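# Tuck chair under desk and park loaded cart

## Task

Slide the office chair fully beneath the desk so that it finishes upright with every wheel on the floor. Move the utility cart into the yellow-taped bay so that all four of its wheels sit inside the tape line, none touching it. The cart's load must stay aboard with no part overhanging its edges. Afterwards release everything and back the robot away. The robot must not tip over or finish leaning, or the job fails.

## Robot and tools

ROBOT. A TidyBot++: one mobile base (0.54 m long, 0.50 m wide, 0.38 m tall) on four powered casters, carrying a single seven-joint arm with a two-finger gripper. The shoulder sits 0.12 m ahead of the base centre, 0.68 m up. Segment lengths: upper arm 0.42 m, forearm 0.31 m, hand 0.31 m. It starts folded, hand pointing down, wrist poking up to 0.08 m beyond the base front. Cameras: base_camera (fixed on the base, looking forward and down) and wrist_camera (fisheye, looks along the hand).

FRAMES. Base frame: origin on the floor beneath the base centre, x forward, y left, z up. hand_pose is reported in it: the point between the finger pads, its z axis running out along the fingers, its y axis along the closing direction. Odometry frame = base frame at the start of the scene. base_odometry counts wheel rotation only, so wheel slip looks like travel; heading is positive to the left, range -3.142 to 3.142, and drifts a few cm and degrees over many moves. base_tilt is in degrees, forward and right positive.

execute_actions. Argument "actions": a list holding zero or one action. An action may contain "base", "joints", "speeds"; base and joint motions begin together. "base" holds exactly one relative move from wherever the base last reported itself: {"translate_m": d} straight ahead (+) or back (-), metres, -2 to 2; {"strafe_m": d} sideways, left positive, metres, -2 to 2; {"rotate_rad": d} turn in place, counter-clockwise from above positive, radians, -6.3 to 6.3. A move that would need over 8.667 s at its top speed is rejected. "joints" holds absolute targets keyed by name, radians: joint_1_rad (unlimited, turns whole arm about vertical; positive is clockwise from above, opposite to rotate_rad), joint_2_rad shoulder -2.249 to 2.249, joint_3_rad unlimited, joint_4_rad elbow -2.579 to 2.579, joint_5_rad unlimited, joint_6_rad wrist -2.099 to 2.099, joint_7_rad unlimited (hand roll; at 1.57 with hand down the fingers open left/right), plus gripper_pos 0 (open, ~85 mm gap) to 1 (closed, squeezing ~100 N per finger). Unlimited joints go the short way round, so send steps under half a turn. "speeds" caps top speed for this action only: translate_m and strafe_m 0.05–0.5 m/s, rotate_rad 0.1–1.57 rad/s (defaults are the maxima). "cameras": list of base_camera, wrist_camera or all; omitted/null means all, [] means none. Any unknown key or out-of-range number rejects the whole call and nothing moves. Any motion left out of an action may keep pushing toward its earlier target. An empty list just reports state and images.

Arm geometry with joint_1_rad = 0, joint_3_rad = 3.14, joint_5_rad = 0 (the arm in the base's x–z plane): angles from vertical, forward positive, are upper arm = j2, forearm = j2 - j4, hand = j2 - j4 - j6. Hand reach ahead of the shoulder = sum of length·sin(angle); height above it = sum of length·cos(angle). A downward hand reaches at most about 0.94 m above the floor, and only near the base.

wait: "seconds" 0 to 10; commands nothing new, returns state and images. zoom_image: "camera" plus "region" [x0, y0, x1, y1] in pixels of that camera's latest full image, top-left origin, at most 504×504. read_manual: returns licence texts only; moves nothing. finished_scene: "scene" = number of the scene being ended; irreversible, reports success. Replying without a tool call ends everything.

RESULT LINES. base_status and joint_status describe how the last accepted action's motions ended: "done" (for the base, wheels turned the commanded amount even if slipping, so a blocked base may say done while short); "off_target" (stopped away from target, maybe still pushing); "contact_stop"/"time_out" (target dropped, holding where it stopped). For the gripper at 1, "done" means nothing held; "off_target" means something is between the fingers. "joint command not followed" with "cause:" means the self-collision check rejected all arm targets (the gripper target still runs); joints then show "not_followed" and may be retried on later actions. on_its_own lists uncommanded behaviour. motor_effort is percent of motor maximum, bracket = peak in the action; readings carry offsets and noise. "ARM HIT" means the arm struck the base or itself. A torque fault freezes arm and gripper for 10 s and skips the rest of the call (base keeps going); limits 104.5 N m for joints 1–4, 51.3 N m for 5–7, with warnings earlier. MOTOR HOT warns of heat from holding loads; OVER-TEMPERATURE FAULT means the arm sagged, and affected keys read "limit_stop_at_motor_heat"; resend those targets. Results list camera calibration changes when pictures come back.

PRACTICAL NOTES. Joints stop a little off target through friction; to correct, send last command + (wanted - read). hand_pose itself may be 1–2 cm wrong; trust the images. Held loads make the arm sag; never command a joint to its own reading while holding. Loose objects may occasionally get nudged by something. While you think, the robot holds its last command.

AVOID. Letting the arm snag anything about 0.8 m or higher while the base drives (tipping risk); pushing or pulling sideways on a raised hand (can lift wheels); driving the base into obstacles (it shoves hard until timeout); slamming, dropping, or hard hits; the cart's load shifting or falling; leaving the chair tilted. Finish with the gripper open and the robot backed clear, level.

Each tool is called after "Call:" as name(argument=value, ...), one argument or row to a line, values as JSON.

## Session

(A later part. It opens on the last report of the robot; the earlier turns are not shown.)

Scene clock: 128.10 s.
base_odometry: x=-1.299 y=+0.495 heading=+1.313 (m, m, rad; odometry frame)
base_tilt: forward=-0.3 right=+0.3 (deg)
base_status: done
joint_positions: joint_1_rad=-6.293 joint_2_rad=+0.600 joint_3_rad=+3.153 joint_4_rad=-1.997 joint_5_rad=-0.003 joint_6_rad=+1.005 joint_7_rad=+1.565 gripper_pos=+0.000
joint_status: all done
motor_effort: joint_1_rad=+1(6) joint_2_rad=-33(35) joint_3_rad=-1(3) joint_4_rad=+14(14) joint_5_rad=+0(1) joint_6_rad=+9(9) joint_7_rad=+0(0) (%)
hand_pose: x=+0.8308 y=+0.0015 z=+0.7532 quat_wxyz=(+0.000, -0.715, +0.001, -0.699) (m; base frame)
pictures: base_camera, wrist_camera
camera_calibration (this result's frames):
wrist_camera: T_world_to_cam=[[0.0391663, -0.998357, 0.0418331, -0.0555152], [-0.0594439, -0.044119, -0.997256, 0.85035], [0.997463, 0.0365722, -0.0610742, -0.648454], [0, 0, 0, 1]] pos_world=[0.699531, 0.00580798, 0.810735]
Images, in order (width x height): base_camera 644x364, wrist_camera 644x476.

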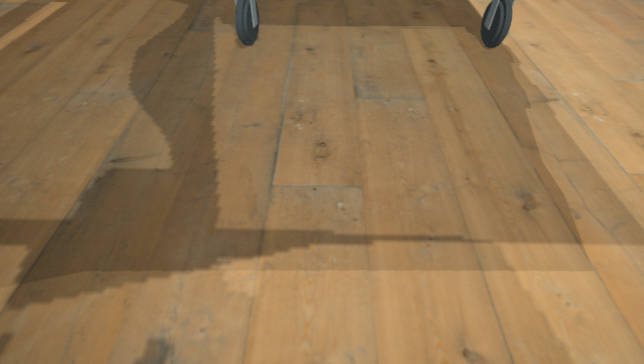

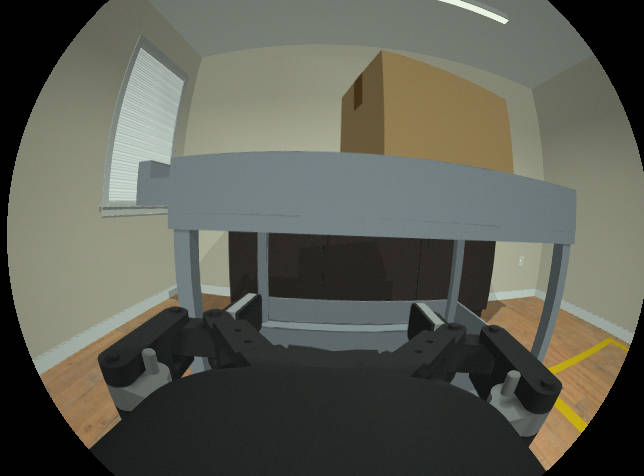

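Call:
execute_actions(
  actions=[
    {"base":{"strafe_m":-0.315},"joints":{"joint_6_rad":0.92}},
  ],
  cameras=[],
)

Call:
execute_actions(
  actions=[
    {"base":{"translate_m":0.09}},
  ],
)

Scene clock: 133.20 s.
base_odometry: x=-0.994 y=+0.414 heading=+1.312 (m, m, rad; odometry frame)
base_tilt: forward=-0.3 right=+0.3 (deg)
base_status: done
joint_positions: joint_1_rad=-6.295 joint_2_rad=+0.600 joint_3_rad=+3.153 joint_4_rad=-1.997 joint_5_rad=-0.003 joint_6_rad=+0.958 joint_7_rad=+1.565 gripper_pos=+0.000
joint_status: all done
motor_effort: joint_1_rad=+1(3) joint_2_rad=-33(34) joint_3_rad=+0(3) joint_4_rad=+13(13) joint_5_rad=+0(1) joint_6_rad=+9(9) joint_7_rad=+0(0) (%)
hand_pose: x=+0.8301 y=+0.0031 z=+0.7386 quat_wxyz=(+0.000, -0.731, +0.000, -0.682) (m; base frame)
pictures: none
No camera images: the call's "cameras" was empty. Leave "cameras" out to get every camera's image.

Scene clock: 134.40 s.
base_odometry: x=-0.971 y=+0.502 heading=+1.312 (m, m, rad; odometry frame)
base_tilt: forward=-0.2 right=+0.3 (deg)
base_status: done
joint_positions: joint_1_rad=-6.295 joint_2_rad=+0.601 joint_3_rad=+3.153 joint_4_rad=-1.997 joint_5_rad=-0.003 joint_6_rad=+0.958 joint_7_rad=+1.565 gripper_pos=+0.000
joint_status: not commanded
motor_effort: joint_1_rad=+1(1) joint_2_rad=-32(36) joint_3_rad=-1(2) joint_4_rad=+13(14) joint_5_rad=+0(0) joint_6_rad=+9(9) joint_7_rad=+0(0) (%)
hand_pose: x=+0.8301 y=+0.0031 z=+0.7381 quat_wxyz=(+0.000, -0.731, +0.000, -0.682) (m; base frame)
pictures: base_camera, wrist_camera
camera_calibration (this result's frames):
wrist_camera: T_world_to_cam=[[0.0432955, -0.998266, 0.0398838, -0.0552016], [-0.106723, -0.0443141, -0.993301, 0.871705], [0.993346, 0.038749, -0.108457, -0.610356], [0, 0, 0, 1]] pos_world=[0.701715, 0.00717361, 0.801869]
Images, in order (width x height): base_camera 644x364, wrist_camera 644x476.

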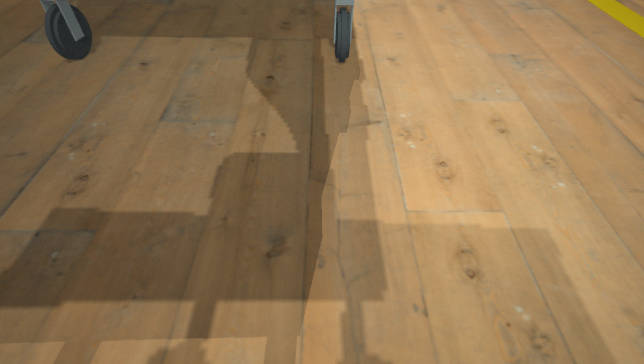

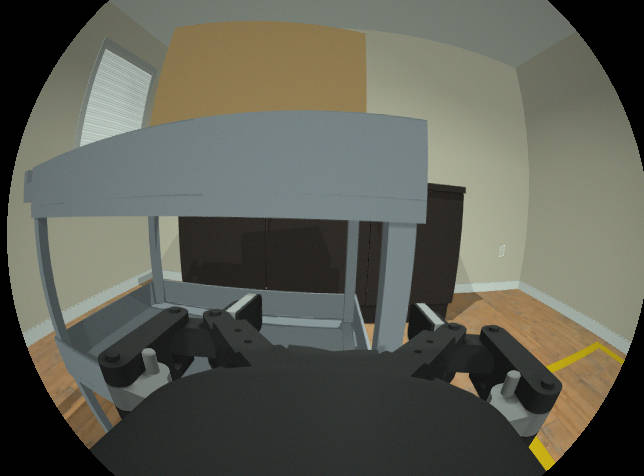

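Call:
execute_actions(
  actions=[
    {"base":{"strafe_m":-0.045}},
  ],
  cameras=[],
)

Call:
execute_actions(
  actions=[
    {"base":{"translate_m":0.07}},
  ],
)

Scene clock: 136.73 s.
base_odometry: x=-0.927 y=+0.490 heading=+1.312 (m, m, rad; odometry frame)
base_tilt: forward=-0.3 right=+0.3 (deg)
base_status: done
joint_positions: joint_1_rad=-6.297 joint_2_rad=+0.601 joint_3_rad=+3.153 joint_4_rad=-1.997 joint_5_rad=-0.003 joint_6_rad=+0.958 joint_7_rad=+1.565 gripper_pos=+0.000
joint_status: not commanded
motor_effort: joint_1_rad=+1(2) joint_2_rad=-33(34) joint_3_rad=+0(3) joint_4_rad=+13(13) joint_5_rad=+0(1) joint_6_rad=+8(9) joint_7_rad=+0(0) (%)
hand_pose: x=+0.8301 y=+0.0040 z=+0.7381 quat_wxyz=(+0.001, -0.731, +0.000, -0.682) (m; base frame)
pictures: none
No camera images: the call's "cameras" was empty. Leave "cameras" out to get every camera's image.

Scene clock: 137.83 s.
base_odometry: x=-0.909 y=+0.558 heading=+1.312 (m, m, rad; odometry frame)
base_tilt: forward=-0.2 right=+0.3 (deg)
base_status: done
joint_positions: joint_1_rad=-6.297 joint_2_rad=+0.601 joint_3_rad=+3.153 joint_4_rad=-1.998 joint_5_rad=-0.003 joint_6_rad=+0.958 joint_7_rad=+1.565 gripper_pos=+0.000
joint_status: not commanded
motor_effort: joint_1_rad=+1(2) joint_2_rad=-32(35) joint_3_rad=-1(1) joint_4_rad=+13(15) joint_5_rad=+0(0) joint_6_rad=+9(10) joint_7_rad=+0(0) (%)
hand_pose: x=+0.8300 y=+0.0040 z=+0.7381 quat_wxyz=(+0.001, -0.731, +0.000, -0.682) (m; base frame)
pictures: base_camera, wrist_camera
camera_calibration (this result's frames):
wrist_camera: T_world_to_cam=[[0.0444861, -0.998214, 0.0398798, -0.0553402], [-0.106867, -0.0444453, -0.993279, 0.871824], [0.993278, 0.0399253, -0.108653, -0.610082], [0, 0, 0, 1]] pos_world=[0.701612, 0.00786482, 0.801884]
Images, in order (width x height): base_camera 644x364, wrist_camera 644x476.

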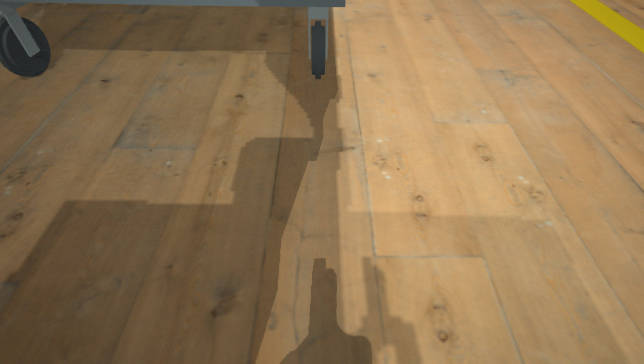

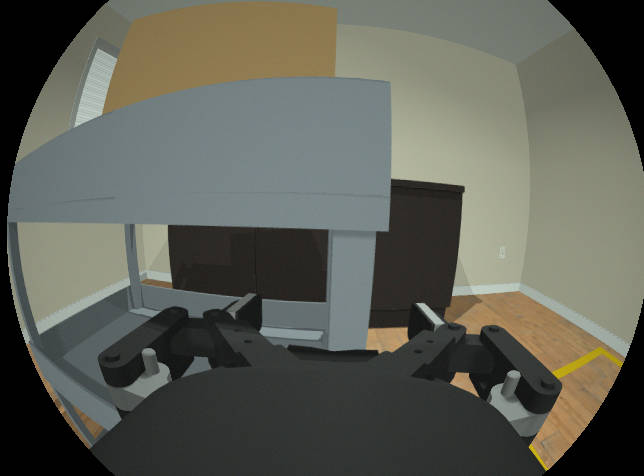

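Call:
execute_actions(
  actions=[
    {"base":{"translate_m":0.05}},
  ],
  cameras=[],
)

Call:
execute_actions(
  actions=[
    {"joints":{"gripper_pos":1}},
  ],
  cameras=[],
)

Call:
execute_actions(
  actions=[
    {"base":{"translate_m":-0.2},"speeds":{"translate_m":0.1}},
  ],
)

Call:
execute_actions(
  actions=[
    {"base":{"strafe_m":-0.7},"speeds":{"strafe_m":0.12}},
  ],
)

Scene clock: 141.77 s.
base_odometry: x=-0.896 y=+0.607 heading=+1.311 (m, m, rad; odometry frame)
base_tilt: forward=-0.2 right=+0.3 (deg)
base_status: done
joint_positions: joint_1_rad=-6.297 joint_2_rad=+0.601 joint_3_rad=+3.153 joint_4_rad=-1.998 joint_5_rad=-0.003 joint_6_rad=+0.958 joint_7_rad=+1.565 gripper_pos=+0.000
joint_status: not commanded
motor_effort: joint_1_rad=+1(2) joint_2_rad=-32(35) joint_3_rad=-1(2) joint_4_rad=+13(14) joint_5_rad=+0(1) joint_6_rad=+9(9) joint_7_rad=+0(0) (%)
hand_pose: x=+0.8300 y=+0.0040 z=+0.7379 quat_wxyz=(+0.001, -0.731, +0.000, -0.682) (m; base frame)
pictures: none
No camera images: the call's "cameras" was empty. Leave "cameras" out to get every camera's image.

Scene clock: 142.87 s.
base_odometry: x=-0.896 y=+0.606 heading=+1.311 (m, m, rad; odometry frame)
base_tilt: forward=-0.2 right=+0.3 (deg)
base_status: not commanded
joint_positions: joint_1_rad=-6.292 joint_2_rad=+0.601 joint_3_rad=+3.158 joint_4_rad=-1.998 joint_5_rad=-0.003 joint_6_rad=+0.958 joint_7_rad=+1.565 gripper_pos=+0.739
joint_status: gripper_pos off_target (ended at +0.739, target +1.000)
motor_effort: joint_1_rad=-1(5) joint_2_rad=-32(33) joint_3_rad=-2(6) joint_4_rad=+14(16) joint_5_rad=+0(4) joint_6_rad=+8(9) joint_7_rad=-1(1) (%)
hand_pose: x=+0.8299 y=-0.0024 z=+0.7378 quat_wxyz=(-0.003, -0.731, +0.002, -0.682) (m; base frame)
pictures: none
No camera images: the call's "cameras" was empty. Leave "cameras" out to get every camera's image.

Scene clock: 145.40 s.
base_odometry: x=-0.947 y=+0.413 heading=+1.311 (m, m, rad; odometry frame)
base_tilt: forward=-0.3 right=+0.3 (deg)
base_status: done
joint_positions: joint_1_rad=-6.289 joint_2_rad=+0.605 joint_3_rad=+3.163 joint_4_rad=-1.991 joint_5_rad=-0.011 joint_6_rad=+0.955 joint_7_rad=+1.565 gripper_pos=+0.740
joint_status: not commanded
motor_effort: joint_1_rad=-4(5) joint_2_rad=-32(37) joint_3_rad=-5(6) joint_4_rad=+12(14) joint_5_rad=+3(6) joint_6_rad=+8(10) joint_7_rad=-1(1) (%)
hand_pose: x=+0.8322 y=-0.0092 z=+0.7376 quat_wxyz=(-0.008, -0.731, +0.008, -0.682) (m; base frame)
pictures: base_camera, wrist_camera
camera_calibration (this result's frames):
wrist_camera: T_world_to_cam=[[0.0216722, -0.998888, 0.0418815, -0.0510812], [-0.107901, -0.0439836, -0.993188, 0.871738], [0.993925, 0.0170055, -0.108734, -0.612514], [0, 0, 0, 1]] pos_world=[0.703962, -0.00226606, 0.801338]
Images, in order (width x height): base_camera 644x364, wrist_camera 644x476.

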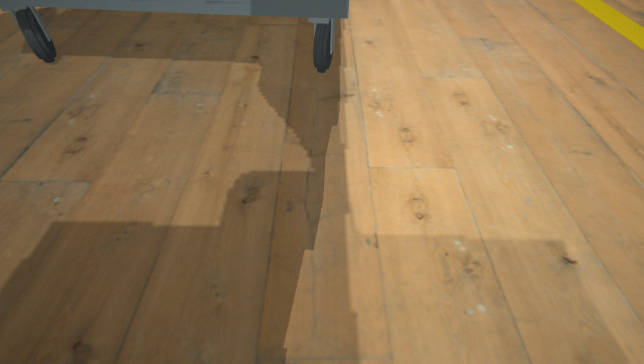

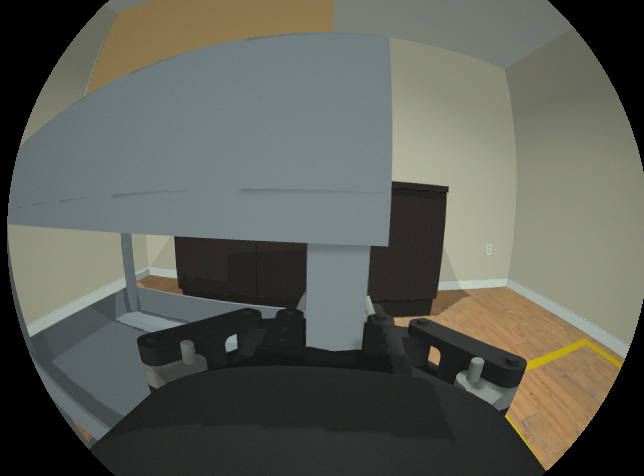

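Scene clock: 151.90 s.
base_odometry: x=-0.271 y=+0.233 heading=+1.311 (m, m, rad; odometry frame)
base_tilt: forward=-0.3 right=+0.3 (deg)
base_status: done
joint_positions: joint_1_rad=-6.359 joint_2_rad=+0.598 joint_3_rad=+3.098 joint_4_rad=-2.002 joint_5_rad=+0.069 joint_6_rad=+0.954 joint_7_rad=+1.565 gripper_pos=+0.740
joint_status: not commanded
motor_effort: joint_1_rad=+9(19) joint_2_rad=-30(36) joint_3_rad=+5(12) joint_4_rad=+13(17) joint_5_rad=-6(14) joint_6_rad=+7(10) joint_7_rad=-1(4) (%)
hand_pose: x=+0.8208 y=+0.0969 z=+0.7373 quat_wxyz=(+0.056, -0.730, -0.064, -0.678) (m; base frame)
pictures: base_camera, wrist_camera
camera_calibration (this result's frames):
wrist_camera: T_world_to_cam=[[0.21246, -0.97611, 0.0454949, -0.106333], [-0.102075, -0.0684726, -0.992417, 0.871929], [0.971824, 0.206205, -0.114184, -0.599196], [0, 0, 0, 1]] pos_world=[0.693906, 0.0794677, 0.801737]
Images, in order (width x height): base_camera 644x364, wrist_camera 644x476.

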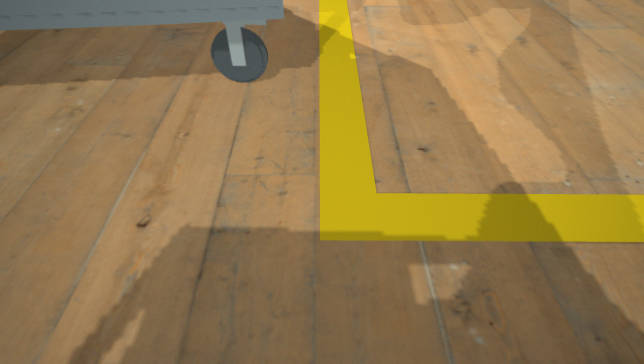

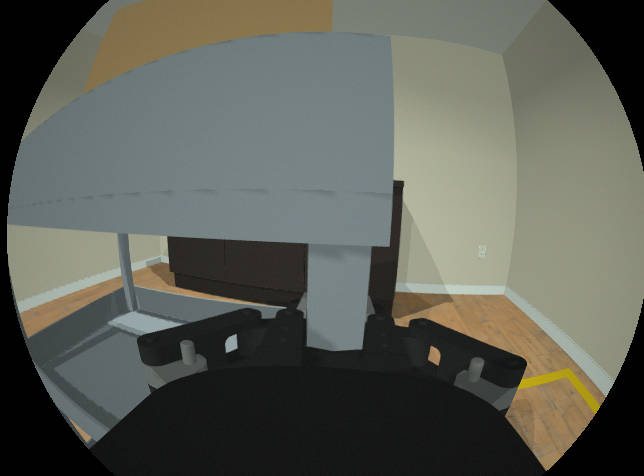

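Call:
execute_actions(
  actions=[
    {"base":{"strafe_m":-0.87},"speeds":{"strafe_m":0.13}},
  ],
)

Call:
execute_actions(
  actions=[
    {"joints":{"gripper_pos":0}},
  ],
  cameras=[],
)

Call:
execute_actions(
  actions=[
    {"base":{"translate_m":-0.2}},
  ],
  cameras=[],
)

Call:
execute_actions(
  actions=[
    {"base":{"strafe_m":0.7},"joints":{"joint_2_rad":-0.34,"joint_4_rad":-2.3,"joint_6_rad":0,"joint_1_rad":0.3}},
  ],
)

Scene clock: 162.57 s.
base_odometry: x=+0.570 y=+0.009 heading=+1.311 (m, m, rad; odometry frame)
base_tilt: forward=-0.3 right=+0.3 (deg)
base_status: done
joint_positions: joint_1_rad=-6.362 joint_2_rad=+0.598 joint_3_rad=+3.097 joint_4_rad=-2.002 joint_5_rad=+0.068 joint_6_rad=+0.954 joint_7_rad=+1.565 gripper_pos=+0.740
joint_status: not commanded
motor_effort: joint_1_rad=+9(20) joint_2_rad=-30(35) joint_3_rad=+5(12) joint_4_rad=+13(16) joint_5_rad=-7(14) joint_6_rad=+7(10) joint_7_rad=-1(3) (%)
hand_pose: x=+0.8207 y=+0.0988 z=+0.7373 quat_wxyz=(+0.057, -0.730, -0.065, -0.678) (m; base frame)
pictures: base_camera, wrist_camera
camera_calibration (this result's frames):
wrist_camera: T_world_to_cam=[[0.214661, -0.975672, 0.0445617, -0.105633], [-0.101864, -0.0677413, -0.992489, 0.871859], [0.971362, 0.208509, -0.113927, -0.599575], [0, 0, 0, 1]] pos_world=[0.693891, 0.0810145, 0.80171]
Images, in order (width x height): base_camera 644x364, wrist_camera 644x476.

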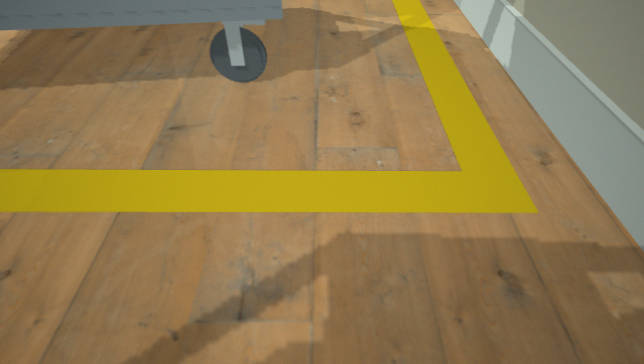

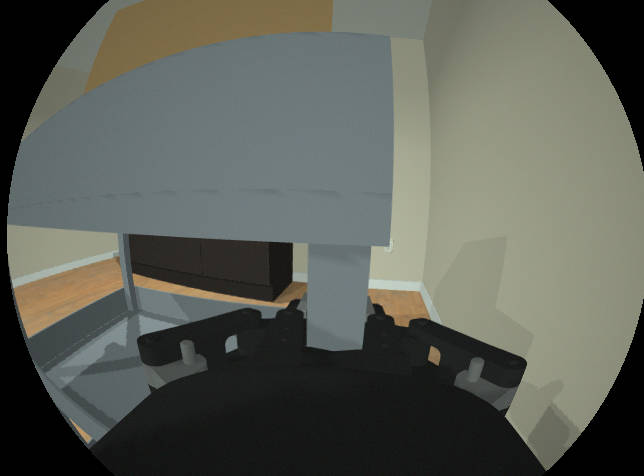

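Scene clock: 163.67 s.
base_odometry: x=+0.570 y=+0.009 heading=+1.311 (m, m, rad; odometry frame)
base_tilt: forward=-0.2 right=+0.3 (deg)
base_status: not commanded
joint_positions: joint_1_rad=-6.342 joint_2_rad=+0.601 joint_3_rad=+3.115 joint_4_rad=-1.998 joint_5_rad=+0.039 joint_6_rad=+0.954 joint_7_rad=+1.565 gripper_pos=+0.000
joint_status: all done
motor_effort: joint_1_rad=+5(9) joint_2_rad=-33(35) joint_3_rad=+2(5) joint_4_rad=+12(14) joint_5_rad=-2(7) joint_6_rad=+8(10) joint_7_rad=+0(1) (%)
hand_pose: x=+0.8260 y=+0.0680 z=+0.7366 quat_wxyz=(+0.039, -0.732, -0.042, -0.679) (m; base frame)
pictures: none
No camera images: the call's "cameras" was empty. Leave "cameras" out to get every camera's image.

Scene clock: 165.30 s.
base_odometry: x=+0.519 y=-0.184 heading=+1.311 (m, m, rad; odometry frame)
base_tilt: forward=-0.3 right=+0.3 (deg)
base_status: done
joint_positions: joint_1_rad=-6.314 joint_2_rad=+0.600 joint_3_rad=+3.138 joint_4_rad=-1.998 joint_5_rad=+0.022 joint_6_rad=+0.954 joint_7_rad=+1.565 gripper_pos=+0.000
joint_status: not commanded
motor_effort: joint_1_rad=+1(5) joint_2_rad=-33(36) joint_3_rad=-1(2) joint_4_rad=+13(15) joint_5_rad=+0(2) joint_6_rad=+9(9) joint_7_rad=+0(0) (%)
hand_pose: x=+0.8290 y=+0.0303 z=+0.7370 quat_wxyz=(+0.016, -0.732, -0.020, -0.680) (m; base frame)
pictures: none
No camera images: the call's "cameras" was empty. Leave "cameras" out to get every camera's image.

Scene clock: 168.07 s.
base_odometry: x=-0.158 y=-0.004 heading=+1.311 (m, m, rad; odometry frame)
base_tilt: forward=-0.3 right=+0.2 (deg)
base_status: done
joint_positions: joint_1_rad=-6.000 joint_2_rad=-0.335 joint_3_rad=+3.140 joint_4_rad=-2.285 joint_5_rad=+0.021 joint_6_rad=+0.042 joint_7_rad=+1.565 gripper_pos=+0.000
joint_status: all done
motor_effort: joint_1_rad=+1(2) joint_2_rad=-8(34) joint_3_rad=+0(2) joint_4_rad=+19(19) joint_5_rad=+0(1) joint_6_rad=+8(9) joint_7_rad=+0(0) (%)
hand_pose: x=+0.5493 y=-0.1228 z=+0.8603 quat_wxyz=(-0.085, -0.808, +0.108, -0.573) (m; base frame)
pictures: base_camera, wrist_camera
camera_calibration (this result's frames):
wrist_camera: T_world_to_cam=[[-0.221454, -0.974237, 0.0426714, -0.0276839], [-0.366925, 0.0427038, -0.92927, 1.05603], [0.903507, -0.221447, -0.366929, -0.0735555], [0, 0, 0, 1]] pos_world=[0.447811, -0.0883559, 0.955528]
Images, in order (width x height): base_camera 644x364, wrist_camera 644x476.

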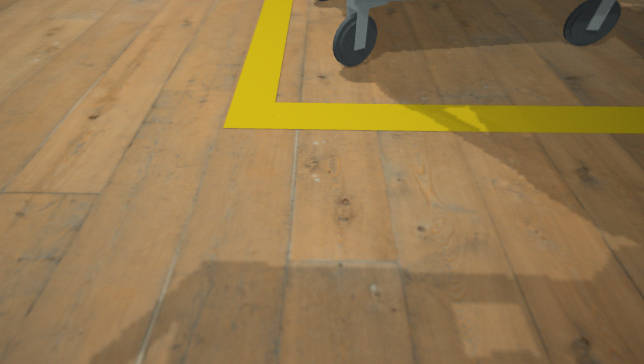

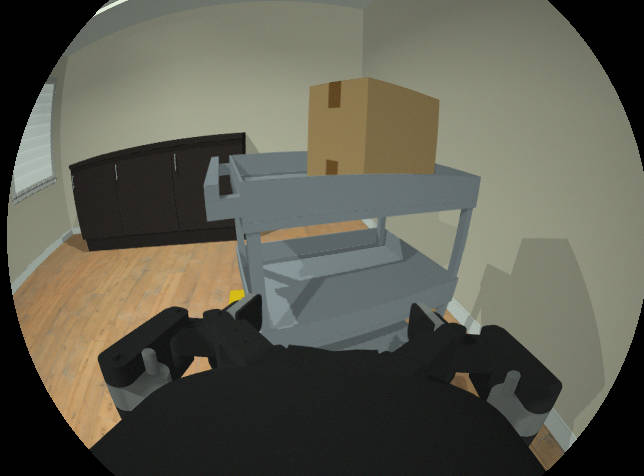

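Call:
finished_scene(
  scene=1,
)

The scene is finished: the task was done.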